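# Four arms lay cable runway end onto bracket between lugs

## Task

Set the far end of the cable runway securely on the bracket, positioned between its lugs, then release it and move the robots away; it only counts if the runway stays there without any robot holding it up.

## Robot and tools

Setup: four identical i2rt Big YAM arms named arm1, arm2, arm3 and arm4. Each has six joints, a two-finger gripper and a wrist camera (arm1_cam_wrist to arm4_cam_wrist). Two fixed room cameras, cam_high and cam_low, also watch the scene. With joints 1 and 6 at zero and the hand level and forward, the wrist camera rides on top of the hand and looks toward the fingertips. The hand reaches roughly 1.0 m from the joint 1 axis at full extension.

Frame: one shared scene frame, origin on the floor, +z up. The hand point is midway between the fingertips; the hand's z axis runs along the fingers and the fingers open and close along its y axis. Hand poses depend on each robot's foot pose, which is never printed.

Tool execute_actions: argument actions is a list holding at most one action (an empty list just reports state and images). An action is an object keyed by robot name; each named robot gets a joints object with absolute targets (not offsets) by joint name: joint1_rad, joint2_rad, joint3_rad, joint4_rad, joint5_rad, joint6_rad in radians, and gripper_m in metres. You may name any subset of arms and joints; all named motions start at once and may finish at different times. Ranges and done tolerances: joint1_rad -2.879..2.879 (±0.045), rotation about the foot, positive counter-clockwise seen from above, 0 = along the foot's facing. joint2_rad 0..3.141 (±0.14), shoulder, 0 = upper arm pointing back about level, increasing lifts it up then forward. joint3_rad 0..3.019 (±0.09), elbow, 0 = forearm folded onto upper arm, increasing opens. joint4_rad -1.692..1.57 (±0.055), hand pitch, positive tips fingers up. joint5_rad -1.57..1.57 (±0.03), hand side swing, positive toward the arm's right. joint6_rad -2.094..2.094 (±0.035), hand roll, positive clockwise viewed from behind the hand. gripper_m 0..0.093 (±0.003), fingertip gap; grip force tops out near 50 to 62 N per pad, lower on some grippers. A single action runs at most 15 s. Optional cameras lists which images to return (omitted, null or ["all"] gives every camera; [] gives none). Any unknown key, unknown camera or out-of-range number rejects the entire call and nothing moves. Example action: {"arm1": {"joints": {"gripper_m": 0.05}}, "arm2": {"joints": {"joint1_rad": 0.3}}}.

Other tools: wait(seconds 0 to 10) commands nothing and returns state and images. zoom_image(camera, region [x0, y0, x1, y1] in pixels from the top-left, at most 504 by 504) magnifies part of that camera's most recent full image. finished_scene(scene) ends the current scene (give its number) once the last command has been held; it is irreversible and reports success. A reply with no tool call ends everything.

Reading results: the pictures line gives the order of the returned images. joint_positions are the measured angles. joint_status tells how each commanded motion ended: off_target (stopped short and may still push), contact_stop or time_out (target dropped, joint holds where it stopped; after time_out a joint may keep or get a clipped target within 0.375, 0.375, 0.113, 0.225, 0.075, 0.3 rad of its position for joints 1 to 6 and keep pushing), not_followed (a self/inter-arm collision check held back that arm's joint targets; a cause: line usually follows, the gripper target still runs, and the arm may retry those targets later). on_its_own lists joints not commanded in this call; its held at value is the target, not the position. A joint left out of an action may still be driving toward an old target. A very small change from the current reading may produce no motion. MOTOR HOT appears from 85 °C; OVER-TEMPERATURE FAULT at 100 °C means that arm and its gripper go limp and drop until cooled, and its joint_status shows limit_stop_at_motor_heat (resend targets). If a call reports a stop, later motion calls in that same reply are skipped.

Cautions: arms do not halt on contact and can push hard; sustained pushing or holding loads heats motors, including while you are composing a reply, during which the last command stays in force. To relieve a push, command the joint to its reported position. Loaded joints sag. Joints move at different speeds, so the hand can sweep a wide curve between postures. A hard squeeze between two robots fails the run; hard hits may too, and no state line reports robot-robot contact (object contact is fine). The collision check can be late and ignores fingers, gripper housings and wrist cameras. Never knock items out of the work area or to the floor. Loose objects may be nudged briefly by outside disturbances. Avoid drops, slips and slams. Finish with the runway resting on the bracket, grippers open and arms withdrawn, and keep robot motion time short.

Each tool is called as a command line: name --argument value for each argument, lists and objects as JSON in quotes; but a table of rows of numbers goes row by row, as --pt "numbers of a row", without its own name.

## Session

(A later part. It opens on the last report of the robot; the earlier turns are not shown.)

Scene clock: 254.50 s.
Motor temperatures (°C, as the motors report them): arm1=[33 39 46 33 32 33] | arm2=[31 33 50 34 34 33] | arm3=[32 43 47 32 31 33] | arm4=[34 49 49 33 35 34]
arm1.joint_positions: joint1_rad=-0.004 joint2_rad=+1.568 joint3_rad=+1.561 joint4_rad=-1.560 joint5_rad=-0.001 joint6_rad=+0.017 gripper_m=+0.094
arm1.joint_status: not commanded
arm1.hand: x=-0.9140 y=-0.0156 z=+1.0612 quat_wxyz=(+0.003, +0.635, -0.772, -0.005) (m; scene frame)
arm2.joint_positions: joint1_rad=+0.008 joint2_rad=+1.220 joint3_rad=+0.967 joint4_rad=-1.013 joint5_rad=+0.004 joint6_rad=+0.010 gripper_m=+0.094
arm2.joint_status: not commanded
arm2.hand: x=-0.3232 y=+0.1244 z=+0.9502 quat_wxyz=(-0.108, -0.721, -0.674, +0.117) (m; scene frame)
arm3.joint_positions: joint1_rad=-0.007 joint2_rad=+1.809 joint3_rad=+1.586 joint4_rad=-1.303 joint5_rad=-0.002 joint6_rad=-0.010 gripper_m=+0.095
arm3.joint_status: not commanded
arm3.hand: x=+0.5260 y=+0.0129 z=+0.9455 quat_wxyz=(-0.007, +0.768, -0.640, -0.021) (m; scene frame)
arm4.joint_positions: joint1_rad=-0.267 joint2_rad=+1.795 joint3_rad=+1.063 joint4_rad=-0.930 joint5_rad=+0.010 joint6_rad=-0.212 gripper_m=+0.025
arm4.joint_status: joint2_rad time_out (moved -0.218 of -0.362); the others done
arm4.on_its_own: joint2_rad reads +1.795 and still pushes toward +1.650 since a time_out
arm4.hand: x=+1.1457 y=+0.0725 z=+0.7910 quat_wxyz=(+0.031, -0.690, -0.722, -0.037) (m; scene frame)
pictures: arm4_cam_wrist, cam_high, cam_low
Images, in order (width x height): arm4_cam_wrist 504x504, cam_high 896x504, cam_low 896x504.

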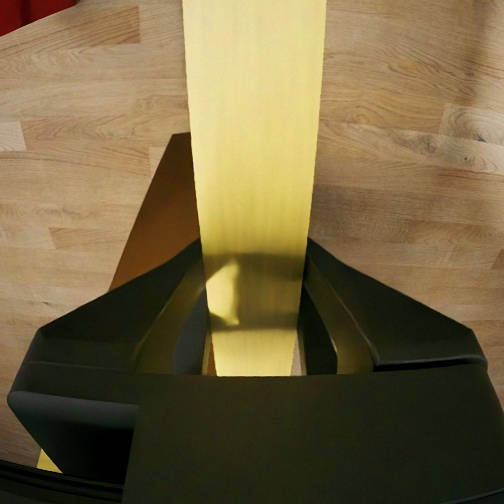

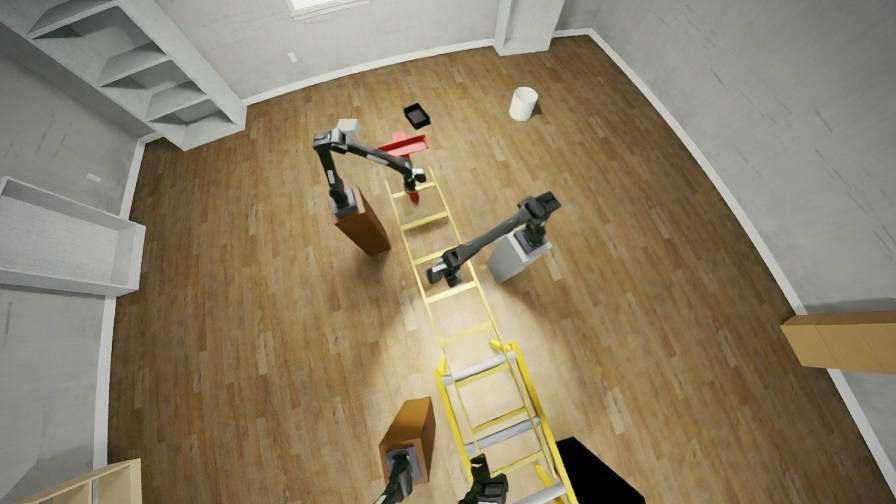

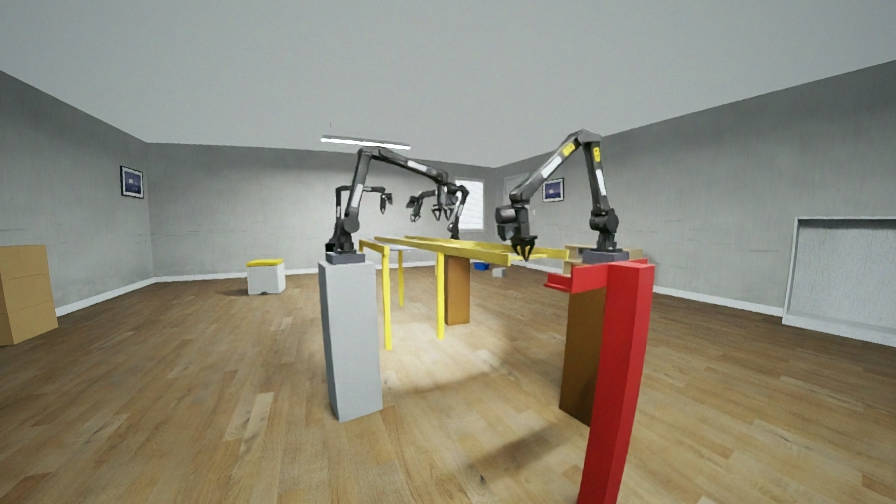

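execute_actions --actions '[{"arm4": {"joints": {"joint1_rad": 0.21, "joint2_rad": 1.70, "joint3_rad": 1.08, "joint4_rad": -0.88, "joint5_rad": 0, "joint6_rad": 0.26}}}]' --cameras '["arm4_cam_wrist", "cam_high", "cam_low"]'

Scene clock: 270.63 s.
Motor temperatures (°C, as the motors report them): arm1=[33 39 47 33 32 33] | arm2=[31 33 51 34 34 33] | arm3=[32 43 47 32 31 33] | arm4=[34 51 50 33 35 34]
arm1.joint_positions: joint1_rad=-0.004 joint2_rad=+1.568 joint3_rad=+1.561 joint4_rad=-1.560 joint5_rad=-0.001 joint6_rad=+0.017 gripper_m=+0.094
arm1.joint_status: not commanded
arm1.hand: x=-0.9140 y=-0.0156 z=+1.0612 quat_wxyz=(+0.003, +0.635, -0.772, -0.005) (m; scene frame)
arm2.joint_positions: joint1_rad=+0.008 joint2_rad=+1.220 joint3_rad=+0.967 joint4_rad=-1.013 joint5_rad=+0.004 joint6_rad=+0.010 gripper_m=+0.094
arm2.joint_status: not commanded
arm2.hand: x=-0.3232 y=+0.1244 z=+0.9502 quat_wxyz=(-0.108, -0.721, -0.674, +0.117) (m; scene frame)
arm3.joint_positions: joint1_rad=-0.007 joint2_rad=+1.809 joint3_rad=+1.586 joint4_rad=-1.303 joint5_rad=-0.002 joint6_rad=-0.010 gripper_m=+0.095
arm3.joint_status: not commanded
arm3.hand: x=+0.5260 y=+0.0129 z=+0.9455 quat_wxyz=(-0.007, +0.768, -0.640, -0.021) (m; scene frame)
arm4.joint_positions: joint1_rad=+0.197 joint2_rad=+1.797 joint3_rad=+1.019 joint4_rad=-0.870 joint5_rad=+0.002 joint6_rad=+0.240 gripper_m=+0.025
arm4.joint_status: all done
arm4.hand: x=+1.3438 y=+0.0922 z=+0.7777 quat_wxyz=(+0.035, -0.686, -0.726, -0.020) (m; scene frame)
pictures: arm4_cam_wrist, cam_high, cam_low
Images, in order (width x height): arm4_cam_wrist 504x504, cam_high 896x504, cam_low 896x504.

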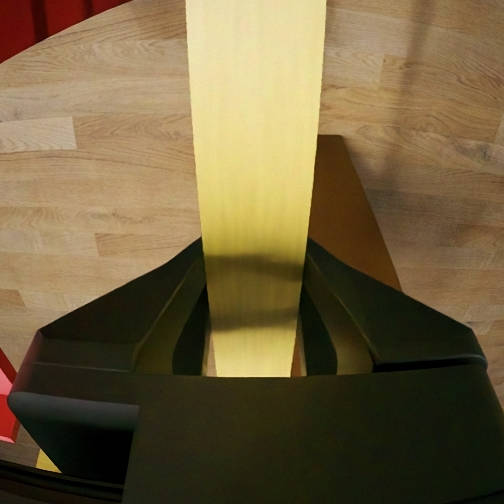

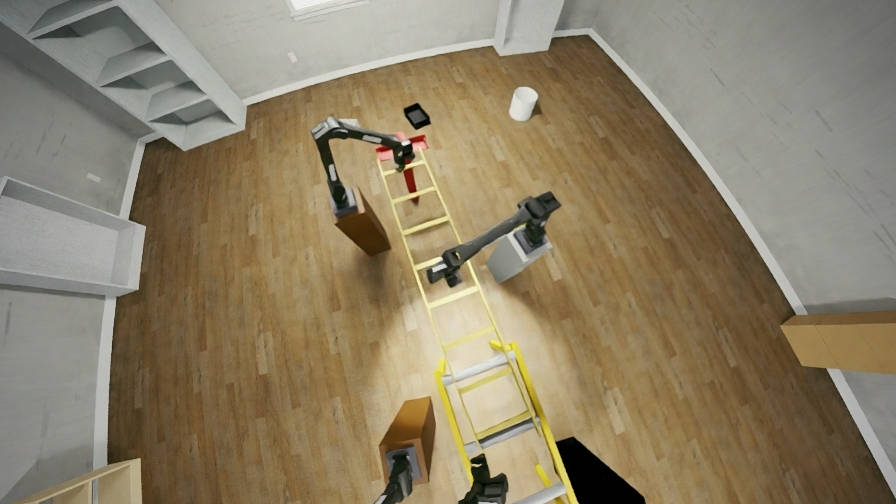

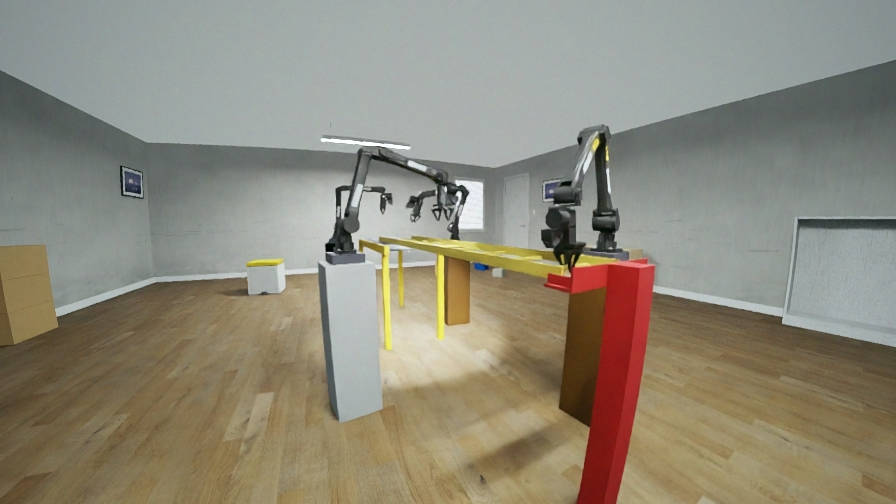

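zoom_image --camera "cam_low" --region '[480, 180, 700, 330]'

zoom_image --camera "cam_high" --region '[320, 90, 500, 260]'

Region (480, 180, 700, 330) of cam_low's 896x504 image, scaled by 2.291, with more detail than that image has; it fills the top 344 rows of this view, and the rest is white.

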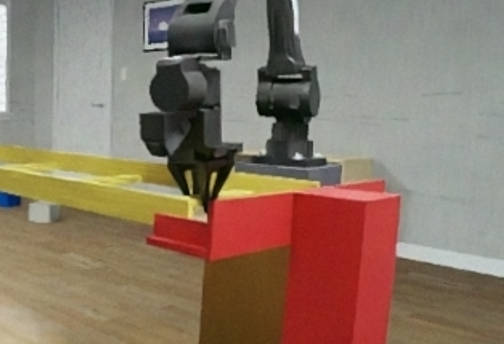

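Region (320, 90, 500, 260) of cam_high's 896x504 image, scaled by 2.800, with more detail than that image has.

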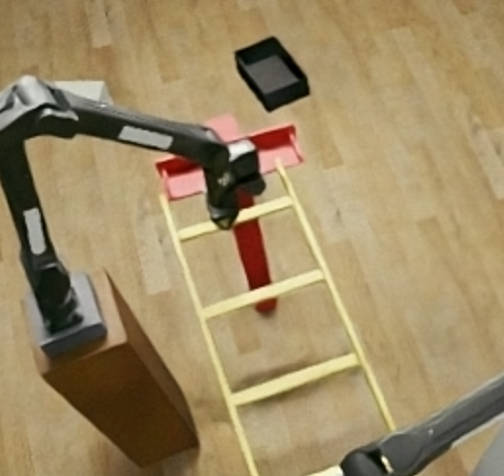

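execute_actions --actions '[{"arm4": {"joints": {"joint1_rad": 0.185, "joint2_rad": 1.70, "joint3_rad": 1.135, "joint4_rad": -0.91, "joint5_rad": 0, "joint6_rad": 0.235}}}]' --cameras '["cam_high", "cam_low"]'

zoom_image --camera "cam_high" --region '[320, 90, 500, 260]'

Scene clock: 293.43 s.
Motor temperatures (°C, as the motors report them): arm1=[33 39 47 33 32 33] | arm2=[31 33 51 34 34 33] | arm3=[32 44 48 32 31 33] | arm4=[34 50 51 33 34 34]
arm1.joint_positions: joint1_rad=-0.004 joint2_rad=+1.568 joint3_rad=+1.561 joint4_rad=-1.560 joint5_rad=-0.001 joint6_rad=+0.017 gripper_m=+0.094
arm1.joint_status: not commanded
arm1.hand: x=-0.9140 y=-0.0156 z=+1.0612 quat_wxyz=(+0.003, +0.635, -0.772, -0.005) (m; scene frame)
arm2.joint_positions: joint1_rad=+0.008 joint2_rad=+1.220 joint3_rad=+0.967 joint4_rad=-1.013 joint5_rad=+0.004 joint6_rad=+0.010 gripper_m=+0.094
arm2.joint_status: not commanded
arm2.hand: x=-0.3232 y=+0.1244 z=+0.9502 quat_wxyz=(-0.108, -0.721, -0.674, +0.117) (m; scene frame)
arm3.joint_positions: joint1_rad=-0.007 joint2_rad=+1.809 joint3_rad=+1.586 joint4_rad=-1.303 joint5_rad=-0.002 joint6_rad=-0.010 gripper_m=+0.095
arm3.joint_status: not commanded
arm3.hand: x=+0.5260 y=+0.0129 z=+0.9455 quat_wxyz=(-0.007, +0.768, -0.640, -0.021) (m; scene frame)
arm4.joint_positions: joint1_rad=+0.195 joint2_rad=+1.797 joint3_rad=+1.019 joint4_rad=-0.870 joint5_rad=-0.001 joint6_rad=+0.239 gripper_m=+0.025
arm4.joint_status: joint3_rad time_out (moved +0.000 of +0.116); the others done
arm4.on_its_own: joint3_rad reads +1.019 and still pushes toward +1.132 since a time_out
arm4.hand: x=+1.3435 y=+0.0922 z=+0.7777 quat_wxyz=(+0.035, -0.686, -0.726, -0.021) (m; scene frame)
pictures: cam_high, cam_low
Images, in order (width x height): cam_high 896x504, cam_low 896x504.

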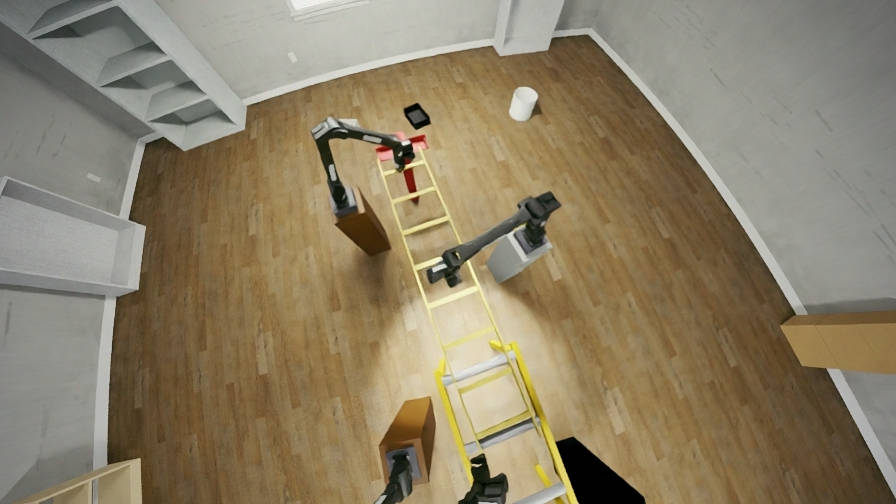

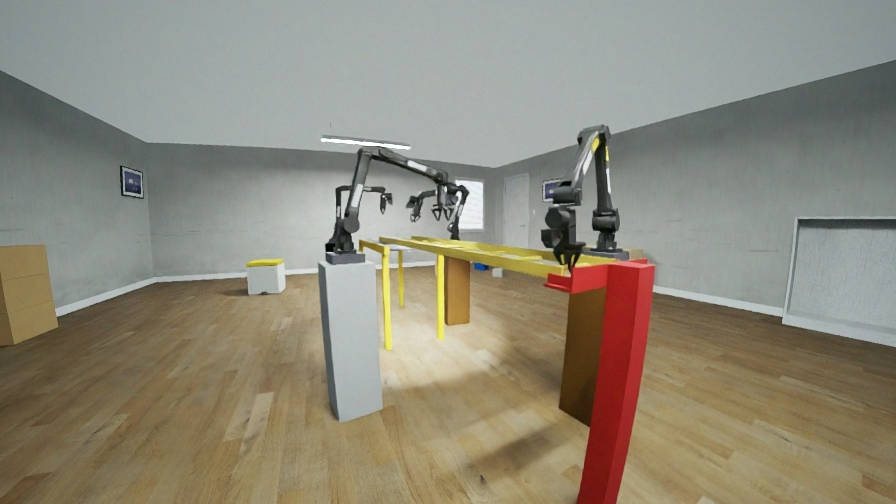

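Region (320, 90, 500, 260) of cam_high's 896x504 image, scaled by 2.800, with more detail than that image has.

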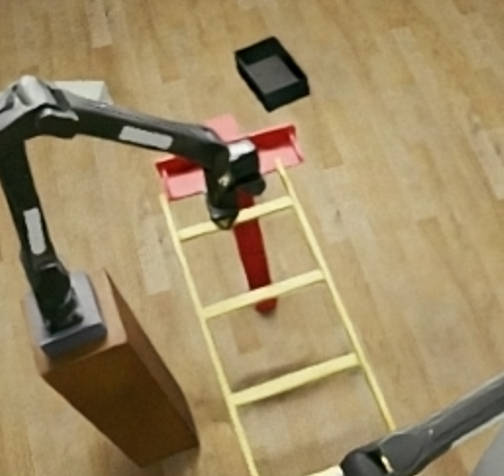

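execute_actions --actions '[{"arm3": {"joints": {"joint1_rad": -0.51, "joint2_rad": 2.05, "joint3_rad": 1.76, "joint4_rad": -1.245, "joint5_rad": 0, "joint6_rad": -0.398}}}]' --cameras '["arm3_cam_wrist", "cam_high"]'

Scene clock: 309.10 s.
Motor temperatures (°C, as the motors report them): arm1=[33 40 47 33 32 33] | arm2=[31 33 52 34 34 33] | arm3=[32 44 49 32 31 33] | arm4=[34 51 56 33 34 34]
arm1.joint_positions: joint1_rad=-0.004 joint2_rad=+1.568 joint3_rad=+1.561 joint4_rad=-1.560 joint5_rad=-0.001 joint6_rad=+0.017 gripper_m=+0.094
arm1.joint_status: not commanded
arm1.hand: x=-0.9140 y=-0.0156 z=+1.0612 quat_wxyz=(+0.003, +0.635, -0.772, -0.005) (m; scene frame)
arm2.joint_positions: joint1_rad=+0.008 joint2_rad=+1.220 joint3_rad=+0.967 joint4_rad=-1.013 joint5_rad=+0.004 joint6_rad=+0.010 gripper_m=+0.094
arm2.joint_status: not commanded
arm2.hand: x=-0.3232 y=+0.1244 z=+0.9502 quat_wxyz=(-0.108, -0.721, -0.674, +0.117) (m; scene frame)
arm3.joint_positions: joint1_rad=-0.504 joint2_rad=+2.057 joint3_rad=+1.733 joint4_rad=-1.246 joint5_rad=+0.001 joint6_rad=-0.388 gripper_m=+0.095
arm3.joint_status: all done
arm3.hand: x=+0.8192 y=+0.0488 z=+0.8555 quat_wxyz=(+0.006, +0.729, -0.684, -0.003) (m; scene frame)
arm4.joint_positions: joint1_rad=+0.195 joint2_rad=+1.797 joint3_rad=+1.019 joint4_rad=-0.870 joint5_rad=-0.001 joint6_rad=+0.239 gripper_m=+0.025
arm4.joint_status: not commanded
arm4.on_its_own: joint3_rad reads +1.019 and still pushes toward +1.132 since a time_out
arm4.hand: x=+1.3435 y=+0.0922 z=+0.7777 quat_wxyz=(+0.035, -0.686, -0.726, -0.021) (m; scene frame)
pictures: arm3_cam_wrist, cam_high
Images, in order (width x height): arm3_cam_wrist 504x504, cam_high 896x504.

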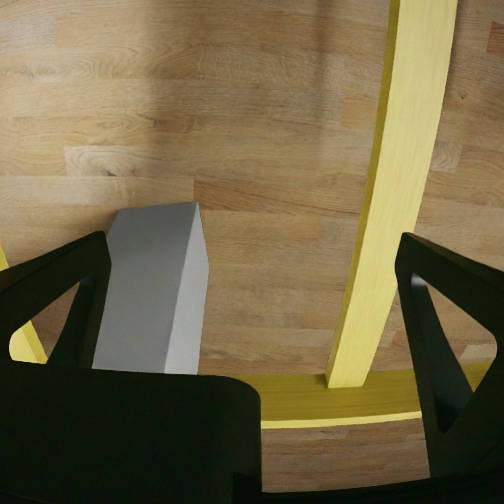

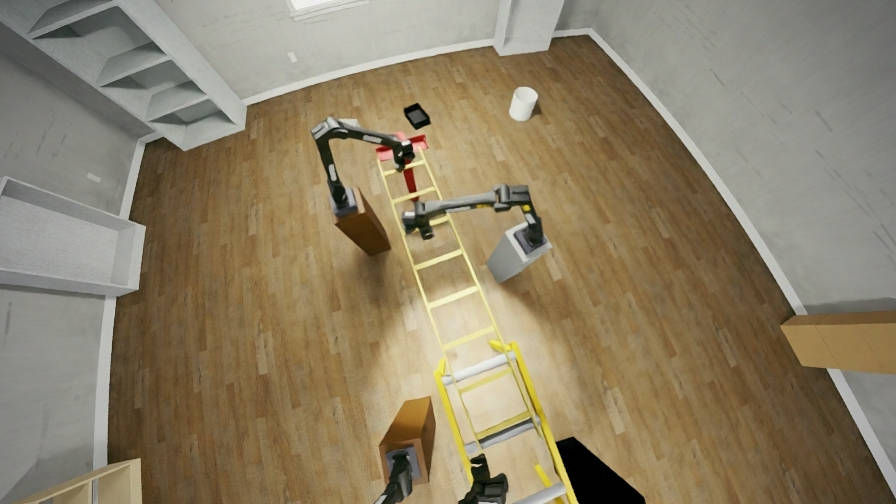

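execute_actions --actions '[{"arm3": {"joints": {"joint1_rad": -0.588, "joint3_rad": 1.78, "joint4_rad": -1.27, "joint6_rad": -0.478}}}]' --cameras '[]'

execute_actions --actions '[{"arm3": {"joints": {"joint1_rad": -0.588, "joint2_rad": 2.18, "joint3_rad": 1.765, "joint4_rad": -1.144, "joint5_rad": 0, "joint6_rad": -0.478}}}]' --cameras '["arm3_cam_wrist"]'

Scene clock: 318.43 s.
Motor temperatures (°C, as the motors report them): arm1=[33 40 48 33 32 33] | arm2=[31 33 52 34 34 33] | arm3=[32 45 49 32 31 33] | arm4=[34 51 58 33 34 34]
arm1.joint_positions: joint1_rad=-0.004 joint2_rad=+1.568 joint3_rad=+1.561 joint4_rad=-1.560 joint5_rad=-0.001 joint6_rad=+0.017 gripper_m=+0.094
arm1.joint_status: not commanded
arm1.hand: x=-0.9140 y=-0.0156 z=+1.0612 quat_wxyz=(+0.003, +0.635, -0.772, -0.005) (m; scene frame)
arm2.joint_positions: joint1_rad=+0.008 joint2_rad=+1.220 joint3_rad=+0.967 joint4_rad=-1.013 joint5_rad=+0.004 joint6_rad=+0.010 gripper_m=+0.094
arm2.joint_status: not commanded
arm2.hand: x=-0.3232 y=+0.1244 z=+0.9502 quat_wxyz=(-0.108, -0.721, -0.674, +0.117) (m; scene frame)
arm3.joint_positions: joint1_rad=-0.596 joint2_rad=+2.057 joint3_rad=+1.733 joint4_rad=-1.259 joint5_rad=+0.000 joint6_rad=-0.468 gripper_m=+0.095
arm3.joint_status: all done
arm3.hand: x=+0.8714 y=+0.0251 z=+0.8549 quat_wxyz=(+0.012, +0.725, -0.689, -0.001) (m; scene frame)
arm4.joint_positions: joint1_rad=+0.195 joint2_rad=+1.797 joint3_rad=+1.019 joint4_rad=-0.870 joint5_rad=-0.001 joint6_rad=+0.239 gripper_m=+0.025
arm4.joint_status: not commanded
arm4.on_its_own: joint3_rad reads +1.019 and still pushes toward +1.132 since a time_out
arm4.hand: x=+1.3435 y=+0.0922 z=+0.7777 quat_wxyz=(+0.035, -0.686, -0.726, -0.021) (m; scene frame)
pictures: none
No camera images: the call's "cameras" was empty. Leave "cameras" out to get every camera's image.

Scene clock: 319.50 s.
Motor temperatures (°C, as the motors report them): arm1=[33 40 48 33 32 33] | arm2=[31 33 52 34 34 33] | arm3=[32 45 50 32 31 33] | arm4=[34 51 58 33 34 34]
arm1.joint_positions: joint1_rad=-0.004 joint2_rad=+1.568 joint3_rad=+1.561 joint4_rad=-1.560 joint5_rad=-0.001 joint6_rad=+0.017 gripper_m=+0.094
arm1.joint_status: not commanded
arm1.hand: x=-0.9140 y=-0.0156 z=+1.0612 quat_wxyz=(+0.003, +0.635, -0.772, -0.005) (m; scene frame)
arm2.joint_positions: joint1_rad=+0.008 joint2_rad=+1.220 joint3_rad=+0.967 joint4_rad=-1.013 joint5_rad=+0.004 joint6_rad=+0.010 gripper_m=+0.094
arm2.joint_status: not commanded
arm2.hand: x=-0.3232 y=+0.1244 z=+0.9502 quat_wxyz=(-0.108, -0.721, -0.674, +0.117) (m; scene frame)
arm3.joint_positions: joint1_rad=-0.596 joint2_rad=+2.191 joint3_rad=+1.735 joint4_rad=-1.155 joint5_rad=+0.000 joint6_rad=-0.468 gripper_m=+0.095
arm3.joint_status: all done
arm3.hand: x=+0.8753 y=+0.0359 z=+0.7740 quat_wxyz=(+0.025, +0.725, -0.688, +0.004) (m; scene frame)
arm4.joint_positions: joint1_rad=+0.195 joint2_rad=+1.797 joint3_rad=+1.019 joint4_rad=-0.870 joint5_rad=-0.001 joint6_rad=+0.239 gripper_m=+0.025
arm4.joint_status: not commanded
arm4.on_its_own: joint3_rad reads +1.019 and still pushes toward +1.132 since a time_out
arm4.hand: x=+1.3435 y=+0.0922 z=+0.7777 quat_wxyz=(+0.035, -0.686, -0.726, -0.021) (m; scene frame)
pictures: arm3_cam_wrist
Images, in order (width x height): arm3_cam_wrist 504x504.

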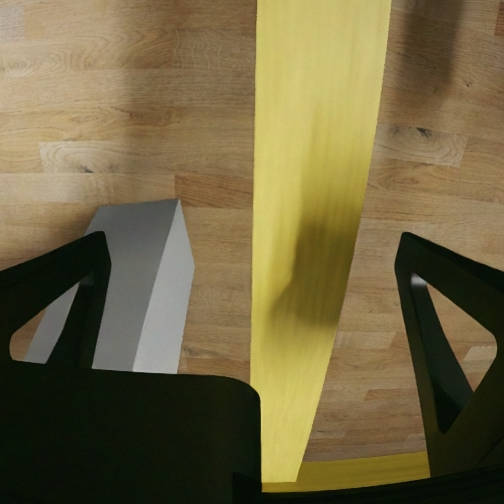

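execute_actions --actions '[{"arm3": {"joints": {"gripper_m": 0.0}}}]' --cameras '["arm3_cam_wrist"]'

Scene clock: 322.97 s.
Motor temperatures (°C, as the motors report them): arm1=[33 40 48 33 32 33] | arm2=[31 33 52 34 34 33] | arm3=[32 45 50 32 31 33] | arm4=[34 51 59 33 34 34]
arm1.joint_positions: joint1_rad=-0.004 joint2_rad=+1.568 joint3_rad=+1.561 joint4_rad=-1.560 joint5_rad=-0.001 joint6_rad=+0.017 gripper_m=+0.094
arm1.joint_status: not commanded
arm1.hand: x=-0.9140 y=-0.0156 z=+1.0612 quat_wxyz=(+0.003, +0.635, -0.772, -0.005) (m; scene frame)
arm2.joint_positions: joint1_rad=+0.008 joint2_rad=+1.220 joint3_rad=+0.967 joint4_rad=-1.013 joint5_rad=+0.004 joint6_rad=+0.010 gripper_m=+0.094
arm2.joint_status: not commanded
arm2.hand: x=-0.3232 y=+0.1244 z=+0.9502 quat_wxyz=(-0.108, -0.721, -0.674, +0.117) (m; scene frame)
arm3.joint_positions: joint1_rad=-0.605 joint2_rad=+2.191 joint3_rad=+1.735 joint4_rad=-1.141 joint5_rad=+0.004 joint6_rad=-0.472 gripper_m=+0.025
arm3.joint_status: gripper_m off_target (ended at +0.025, target +0.000)
arm3.hand: x=+0.8823 y=+0.0368 z=+0.7742 quat_wxyz=(+0.018, +0.723, -0.690, +0.003) (m; scene frame)
arm4.joint_positions: joint1_rad=+0.185 joint2_rad=+1.797 joint3_rad=+1.019 joint4_rad=-0.876 joint5_rad=+0.002 joint6_rad=+0.230 gripper_m=+0.025
arm4.joint_status: not commanded
arm4.on_its_own: joint3_rad reads +1.019 and still pushes toward +1.132 since a time_out
arm4.hand: x=+1.3384 y=+0.0922 z=+0.7778 quat_wxyz=(+0.038, -0.687, -0.726, -0.022) (m; scene frame)
pictures: arm3_cam_wrist
Images, in order (width x height): arm3_cam_wrist 504x504.

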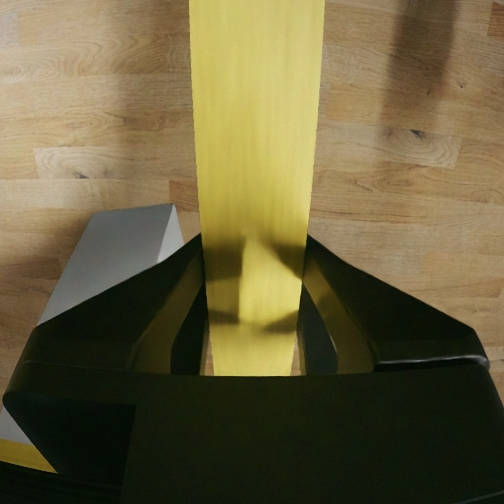

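execute_actions --actions '[{"arm3": {"joints": {"joint2_rad": 2.05, "joint3_rad": 1.72, "joint4_rad": -1.17}}, "arm4": {"joints": {"joint1_rad": 0.185, "joint2_rad": 1.71, "joint3_rad": 1.12, "joint4_rad": -0.91}}}]' --cameras '["cam_high", "cam_low"]'

zoom_image --camera "cam_high" --region '[320, 90, 500, 260]'

zoom_image --camera "cam_low" --region '[480, 180, 700, 330]'

Scene clock: 333.57 s.
Motor temperatures (°C, as the motors report them): arm1=[33 40 48 33 32 33] | arm2=[31 33 53 34 34 33] | arm3=[32 47 50 32 31 33] | arm4=[34 51 60 33 34 34]
arm1.joint_positions: joint1_rad=-0.004 joint2_rad=+1.568 joint3_rad=+1.561 joint4_rad=-1.560 joint5_rad=-0.001 joint6_rad=+0.017 gripper_m=+0.094
arm1.joint_status: not commanded
arm1.hand: x=-0.9140 y=-0.0156 z=+1.0612 quat_wxyz=(+0.003, +0.635, -0.772, -0.005) (m; scene frame)
arm2.joint_positions: joint1_rad=+0.008 joint2_rad=+1.220 joint3_rad=+0.967 joint4_rad=-1.013 joint5_rad=+0.004 joint6_rad=+0.010 gripper_m=+0.094
arm2.joint_status: not commanded
arm2.hand: x=-0.3232 y=+0.1244 z=+0.9502 quat_wxyz=(-0.108, -0.721, -0.674, +0.117) (m; scene frame)
arm3.joint_positions: joint1_rad=-0.604 joint2_rad=+2.166 joint3_rad=+1.707 joint4_rad=-1.136 joint5_rad=+0.004 joint6_rad=-0.466 gripper_m=+0.025
arm3.joint_status: all done
arm3.hand: x=+0.8792 y=+0.0309 z=+0.7799 quat_wxyz=(+0.017, +0.722, -0.692, +0.003) (m; scene frame)
arm4.joint_positions: joint1_rad=+0.174 joint2_rad=+1.797 joint3_rad=+1.033 joint4_rad=-0.876 joint5_rad=+0.005 joint6_rad=+0.226 gripper_m=+0.025
arm4.joint_status: all done
arm4.hand: x=+1.3355 y=+0.0839 z=+0.7814 quat_wxyz=(+0.032, -0.690, -0.723, -0.017) (m; scene frame)
pictures: cam_high, cam_low
Images, in order (width x height): cam_high 896x504, cam_low 896x504.

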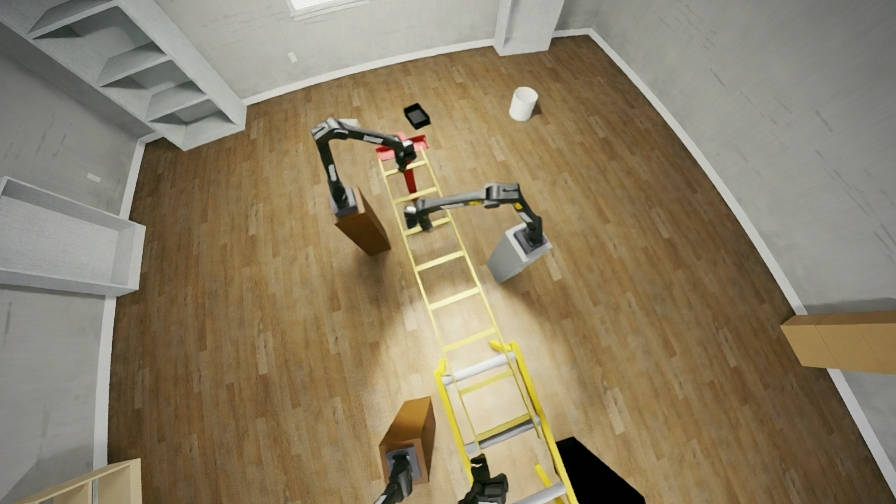

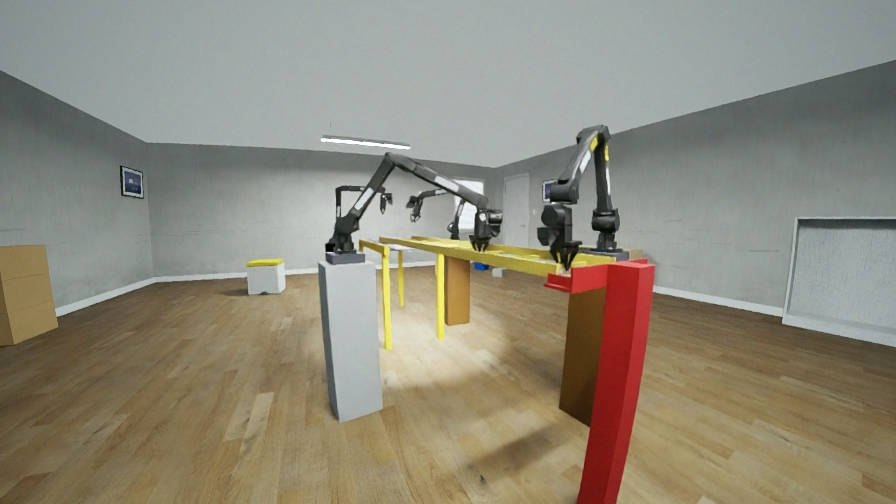

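Region (320, 90, 500, 260) of cam_high's 896x504 image, scaled by 2.800, with more detail than that image has.

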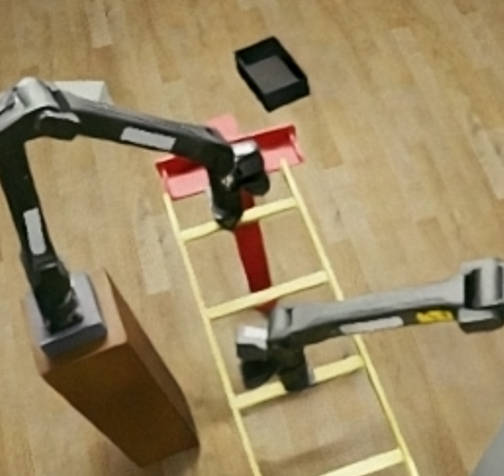

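Region (480, 180, 700, 330) of cam_low's 896x504 image, scaled by 2.291, with more detail than that image has; it fills the top 344 rows of this view, and the rest is white.

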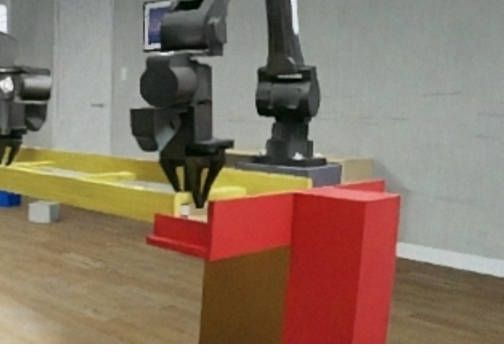

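execute_actions --actions '[{"arm3": {"joints": {"joint2_rad": 2.0, "joint3_rad": 1.67, "joint4_rad": -1.17}}, "arm4": {"joints": {"joint1_rad": 0.175, "joint2_rad": 1.71, "joint3_rad": 1.14, "joint4_rad": -0.92}}}]' --cameras '["cam_high", "cam_low"]'

zoom_image --camera "cam_high" --region '[320, 90, 500, 260]'

zoom_image --camera "cam_low" --region '[480, 180, 700, 330]'

Scene clock: 340.77 s.
Motor temperatures (°C, as the motors report them): arm1=[33 40 48 33 32 33] | arm2=[31 33 53 34 34 33] | arm3=[32 50 49 32 31 33] | arm4=[34 51 59 33 34 34]
arm1.joint_positions: joint1_rad=-0.004 joint2_rad=+1.568 joint3_rad=+1.561 joint4_rad=-1.560 joint5_rad=-0.001 joint6_rad=+0.017 gripper_m=+0.094
arm1.joint_status: not commanded
arm1.hand: x=-0.9140 y=-0.0156 z=+1.0612 quat_wxyz=(+0.003, +0.635, -0.772, -0.005) (m; scene frame)
arm2.joint_positions: joint1_rad=+0.008 joint2_rad=+1.220 joint3_rad=+0.967 joint4_rad=-1.013 joint5_rad=+0.004 joint6_rad=+0.010 gripper_m=+0.094
arm2.joint_status: not commanded
arm2.hand: x=-0.3232 y=+0.1244 z=+0.9502 quat_wxyz=(-0.108, -0.721, -0.674, +0.117) (m; scene frame)
arm3.joint_positions: joint1_rad=-0.603 joint2_rad=+2.125 joint3_rad=+1.654 joint4_rad=-1.120 joint5_rad=+0.006 joint6_rad=-0.454 gripper_m=+0.025
arm3.joint_status: all done
arm3.hand: x=+0.8738 y=+0.0192 z=+0.7861 quat_wxyz=(+0.015, +0.718, -0.696, +0.003) (m; scene frame)
arm4.joint_positions: joint1_rad=+0.157 joint2_rad=+1.797 joint3_rad=+1.067 joint4_rad=-0.882 joint5_rad=+0.011 joint6_rad=+0.224 gripper_m=+0.025
arm4.joint_status: all done
arm4.hand: x=+1.3312 y=+0.0664 z=+0.7904 quat_wxyz=(+0.022, -0.695, -0.718, -0.008) (m; scene frame)
pictures: cam_high, cam_low
Images, in order (width x height): cam_high 896x504, cam_low 896x504.

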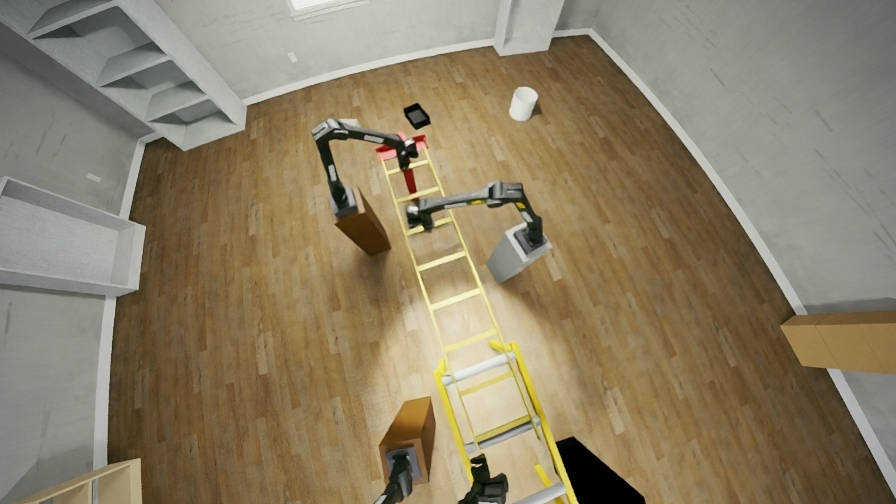

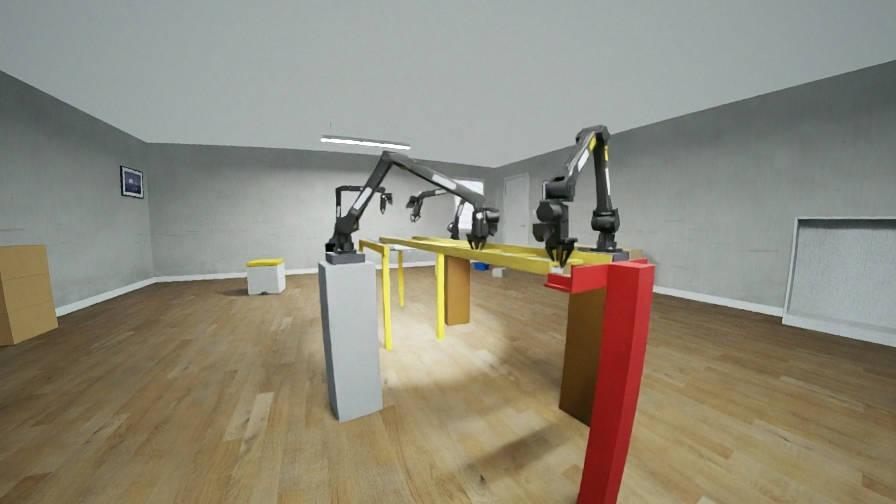

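Region (320, 90, 500, 260) of cam_high's 896x504 image, scaled by 2.800, with more detail than that image has.

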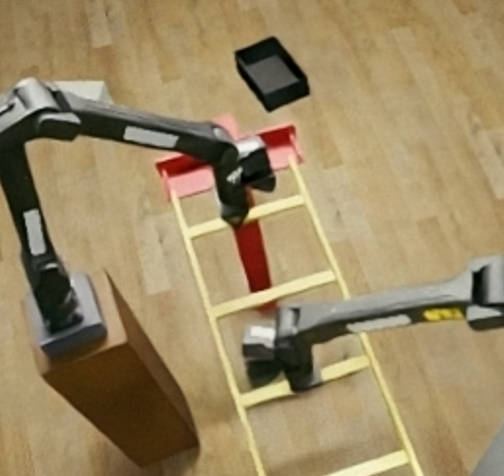

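Region (480, 180, 700, 330) of cam_low's 896x504 image, scaled by 2.291, with more detail than that image has; it fills the top 344 rows of this view, and the rest is white.

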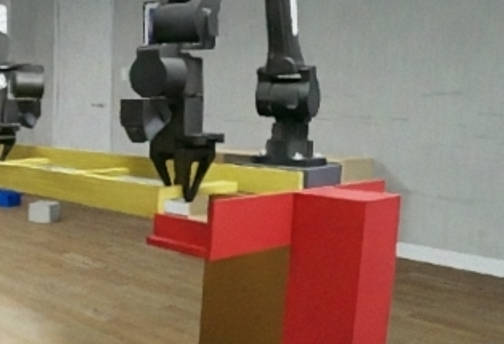

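execute_actions --actions '[{"arm3": {"joints": {"joint1_rad": -0.717, "joint2_rad": 2.07, "joint3_rad": 1.785, "joint4_rad": -1.2, "joint6_rad": -0.568}}, "arm4": {"joints": {"joint1_rad": 0.348, "joint2_rad": 1.73, "joint3_rad": 1.18, "joint4_rad": -0.93, "joint6_rad": 0.41}}}]' --cameras '["cam_high", "cam_low", "arm4_cam_wrist"]'

zoom_image --camera "cam_high" --region '[320, 90, 500, 260]'

zoom_image --camera "cam_low" --region '[480, 180, 700, 330]'

Scene clock: 356.70 s.
Motor temperatures (°C, as the motors report them): arm1=[33 40 49 33 32 33] | arm2=[31 34 54 34 34 33] | arm3=[32 54 50 32 31 34] | arm4=[34 52 57 33 36 34]
arm1.joint_positions: joint1_rad=-0.004 joint2_rad=+1.568 joint3_rad=+1.561 joint4_rad=-1.560 joint5_rad=-0.001 joint6_rad=+0.017 gripper_m=+0.094
arm1.joint_status: not commanded
arm1.hand: x=-0.9140 y=-0.0156 z=+1.0612 quat_wxyz=(+0.003, +0.635, -0.772, -0.005) (m; scene frame)
arm2.joint_positions: joint1_rad=+0.008 joint2_rad=+1.220 joint3_rad=+0.967 joint4_rad=-1.013 joint5_rad=+0.004 joint6_rad=+0.010 gripper_m=+0.094
arm2.joint_status: not commanded
arm2.hand: x=-0.3232 y=+0.1244 z=+0.9502 quat_wxyz=(-0.108, -0.721, -0.674, +0.117) (m; scene frame)
arm3.joint_positions: joint1_rad=-0.647 joint2_rad=+2.151 joint3_rad=+1.701 joint4_rad=-1.148 joint5_rad=-0.027 joint6_rad=-0.505 gripper_m=+0.025
arm3.joint_status: joint1_rad time_out (moved -0.044 of -0.114); joint6_rad time_out (moved -0.051 of -0.114); the others done
arm3.on_its_own: joint1_rad reads -0.647 and still pushes toward -0.717 since a time_out; joint6_rad reads -0.505 and still pushes toward -0.568 since a time_out
arm3.hand: x=+0.8971 y=+0.0184 z=+0.7867 quat_wxyz=(+0.023, +0.720, -0.693, -0.012) (m; scene frame)
arm4.joint_positions: joint1_rad=+0.227 joint2_rad=+1.802 joint3_rad=+1.078 joint4_rad=-0.887 joint5_rad=+0.063 joint6_rad=+0.302 gripper_m=+0.025
arm4.joint_status: joint1_rad time_out (moved +0.071 of +0.191); joint3_rad time_out (moved +0.011 of +0.113); joint6_rad time_out (moved +0.078 of +0.186); the others done
arm4.on_its_own: joint1_rad reads +0.227 and still pushes toward +0.348 since a time_out; joint3_rad reads +1.078 and still pushes toward +1.180 since a time_out; joint6_rad reads +0.302 and still pushes toward +0.410 since a time_out
arm4.hand: x=+1.3541 y=+0.0692 z=+0.7919 quat_wxyz=(+0.034, -0.697, -0.716, +0.017) (m; scene frame)
pictures: arm4_cam_wrist, cam_high, cam_low
Images, in order (width x height): arm4_cam_wrist 504x504, cam_high 896x504, cam_low 896x504.

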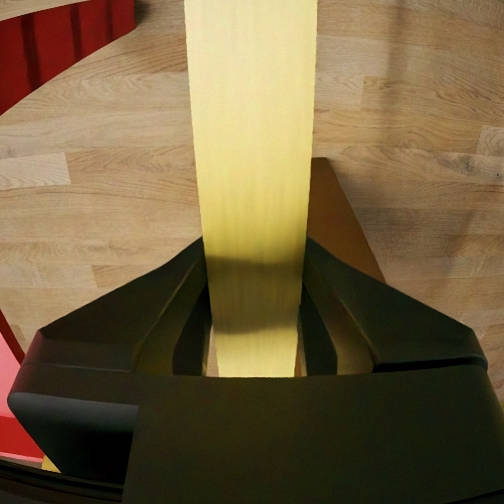

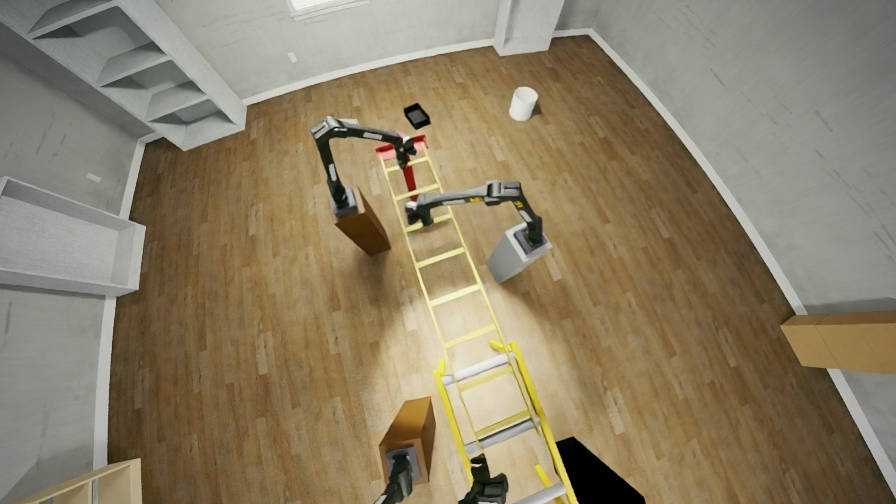

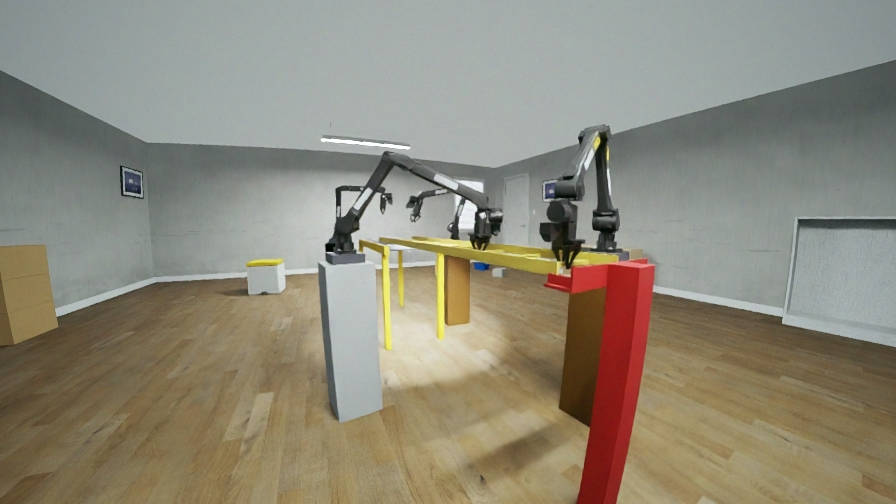

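Region (320, 90, 500, 260) of cam_high's 896x504 image, scaled by 2.800, with more detail than that image has.

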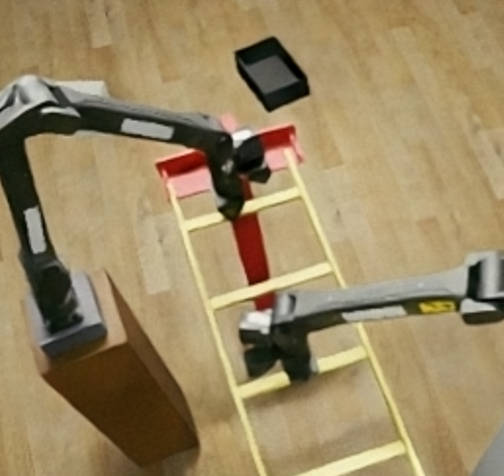

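Region (480, 180, 700, 330) of cam_low's 896x504 image, scaled by 2.291, with more detail than that image has; it fills the top 344 rows of this view, and the rest is white.

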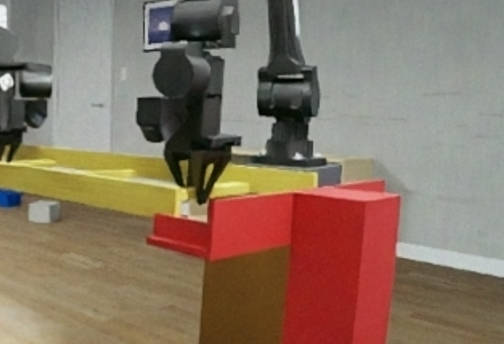

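execute_actions --actions '[{"arm3": {"joints": {"joint1_rad": -0.61, "joint2_rad": 2.02, "joint3_rad": 1.70, "joint4_rad": -1.17, "joint5_rad": 0, "joint6_rad": -0.46}}, "arm4": {"joints": {"joint1_rad": 0.17, "joint2_rad": 1.71, "joint3_rad": 1.10, "joint4_rad": -0.9, "joint5_rad": 0, "joint6_rad": 0.235}}}]' --cameras '["cam_high"]'

zoom_image --camera "cam_high" --region '[320, 90, 500, 260]'

Scene clock: 367.63 s.
Motor temperatures (°C, as the motors report them): arm1=[33 41 49 33 32 33] | arm2=[31 34 54 34 34 33] | arm3=[32 55 55 32 32 34] | arm4=[35 52 59 33 42 35]
arm1.joint_positions: joint1_rad=-0.004 joint2_rad=+1.568 joint3_rad=+1.561 joint4_rad=-1.560 joint5_rad=-0.001 joint6_rad=+0.017 gripper_m=+0.094
arm1.joint_status: not commanded
arm1.hand: x=-0.9140 y=-0.0156 z=+1.0612 quat_wxyz=(+0.003, +0.635, -0.772, -0.005) (m; scene frame)
arm2.joint_positions: joint1_rad=+0.008 joint2_rad=+1.220 joint3_rad=+0.967 joint4_rad=-1.013 joint5_rad=+0.004 joint6_rad=+0.010 gripper_m=+0.094
arm2.joint_status: not commanded
arm2.hand: x=-0.3232 y=+0.1244 z=+0.9502 quat_wxyz=(-0.108, -0.721, -0.674, +0.117) (m; scene frame)
arm3.joint_positions: joint1_rad=-0.612 joint2_rad=+2.137 joint3_rad=+1.672 joint4_rad=-1.140 joint5_rad=-0.007 joint6_rad=-0.465 gripper_m=+0.025
arm3.joint_status: all done
arm3.hand: x=+0.8768 y=+0.0188 z=+0.7849 quat_wxyz=(+0.024, +0.718, -0.695, -0.001) (m; scene frame)
arm4.joint_positions: joint1_rad=+0.164 joint2_rad=+1.802 joint3_rad=+1.070 joint4_rad=-0.887 joint5_rad=+0.014 joint6_rad=+0.228 gripper_m=+0.025
arm4.joint_status: all done
arm4.hand: x=+1.3334 y=+0.0678 z=+0.7893 quat_wxyz=(+0.026, -0.694, -0.719, -0.008) (m; scene frame)
pictures: cam_high
Images, in order (width x height): cam_high 896x504.

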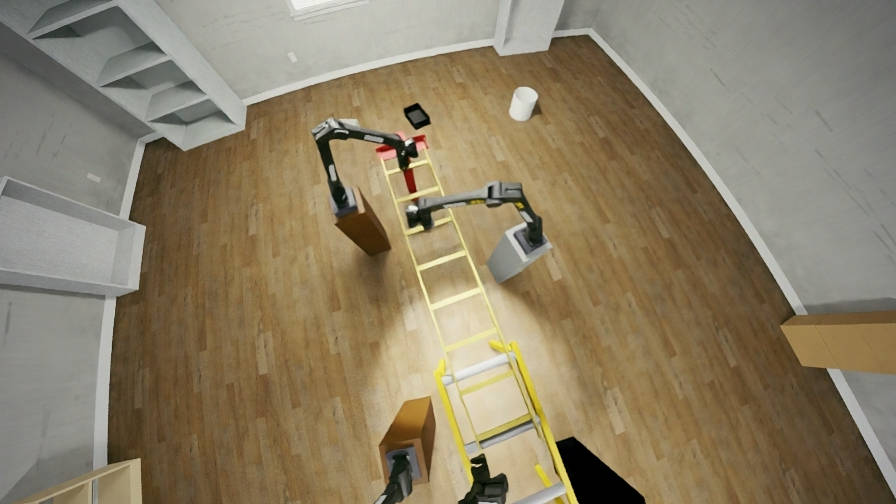

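Region (320, 90, 500, 260) of cam_high's 896x504 image, scaled by 2.800, with more detail than that image has.

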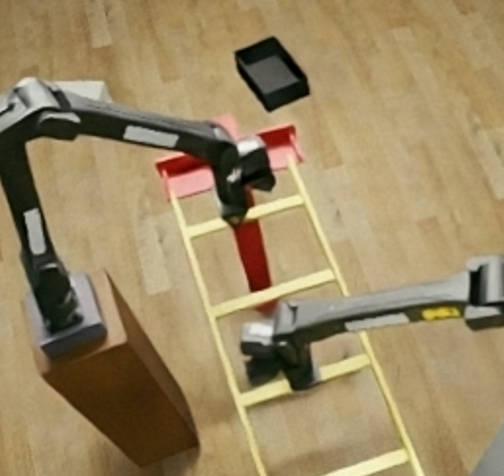

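execute_actions --actions '[{"arm3": {"joints": {"joint2_rad": 2.04, "joint3_rad": 1.75}}, "arm4": {"joints": {"joint2_rad": 1.68, "joint3_rad": 1.05}}}]' --cameras '["cam_high"]'

zoom_image --camera "cam_high" --region '[320, 90, 500, 260]'

Scene clock: 372.73 s.
Motor temperatures (°C, as the motors report them): arm1=[33 41 49 33 32 33] | arm2=[31 34 54 34 34 33] | arm3=[32 55 54 32 32 34] | arm4=[35 52 56 33 40 35]
arm1.joint_positions: joint1_rad=-0.004 joint2_rad=+1.568 joint3_rad=+1.561 joint4_rad=-1.560 joint5_rad=-0.001 joint6_rad=+0.017 gripper_m=+0.094
arm1.joint_status: not commanded
arm1.hand: x=-0.9140 y=-0.0156 z=+1.0612 quat_wxyz=(+0.003, +0.635, -0.772, -0.005) (m; scene frame)
arm2.joint_positions: joint1_rad=+0.008 joint2_rad=+1.220 joint3_rad=+0.967 joint4_rad=-1.013 joint5_rad=+0.004 joint6_rad=+0.010 gripper_m=+0.094
arm2.joint_status: not commanded
arm2.hand: x=-0.3232 y=+0.1244 z=+0.9502 quat_wxyz=(-0.108, -0.721, -0.674, +0.117) (m; scene frame)
arm3.joint_positions: joint1_rad=-0.606 joint2_rad=+2.137 joint3_rad=+1.676 joint4_rad=-1.133 joint5_rad=-0.010 joint6_rad=-0.464 gripper_m=+0.025
arm3.joint_status: all done
arm3.hand: x=+0.8747 y=+0.0239 z=+0.7864 quat_wxyz=(+0.019, +0.720, -0.693, -0.004) (m; scene frame)
arm4.joint_positions: joint1_rad=+0.164 joint2_rad=+1.779 joint3_rad=+1.041 joint4_rad=-0.881 joint5_rad=+0.016 joint6_rad=+0.222 gripper_m=+0.025
arm4.joint_status: all done
arm4.hand: x=+1.3306 y=+0.0770 z=+0.7910 quat_wxyz=(+0.026, -0.692, -0.721, -0.007) (m; scene frame)
pictures: cam_high
Images, in order (width x height): cam_high 896x504.

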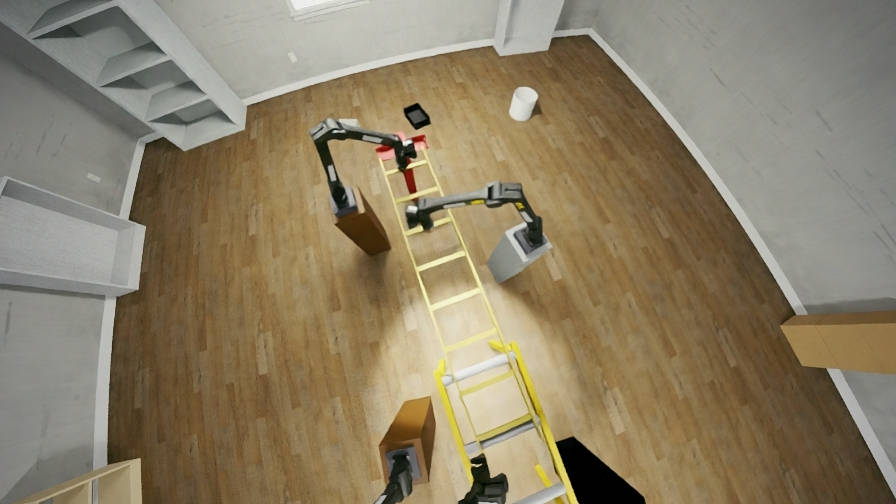

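Region (320, 90, 500, 260) of cam_high's 896x504 image, scaled by 2.800, with more detail than that image has.

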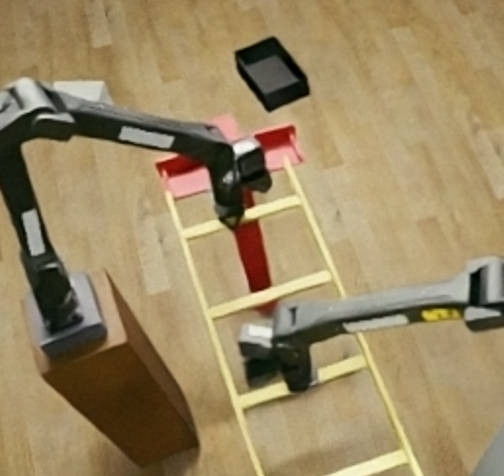

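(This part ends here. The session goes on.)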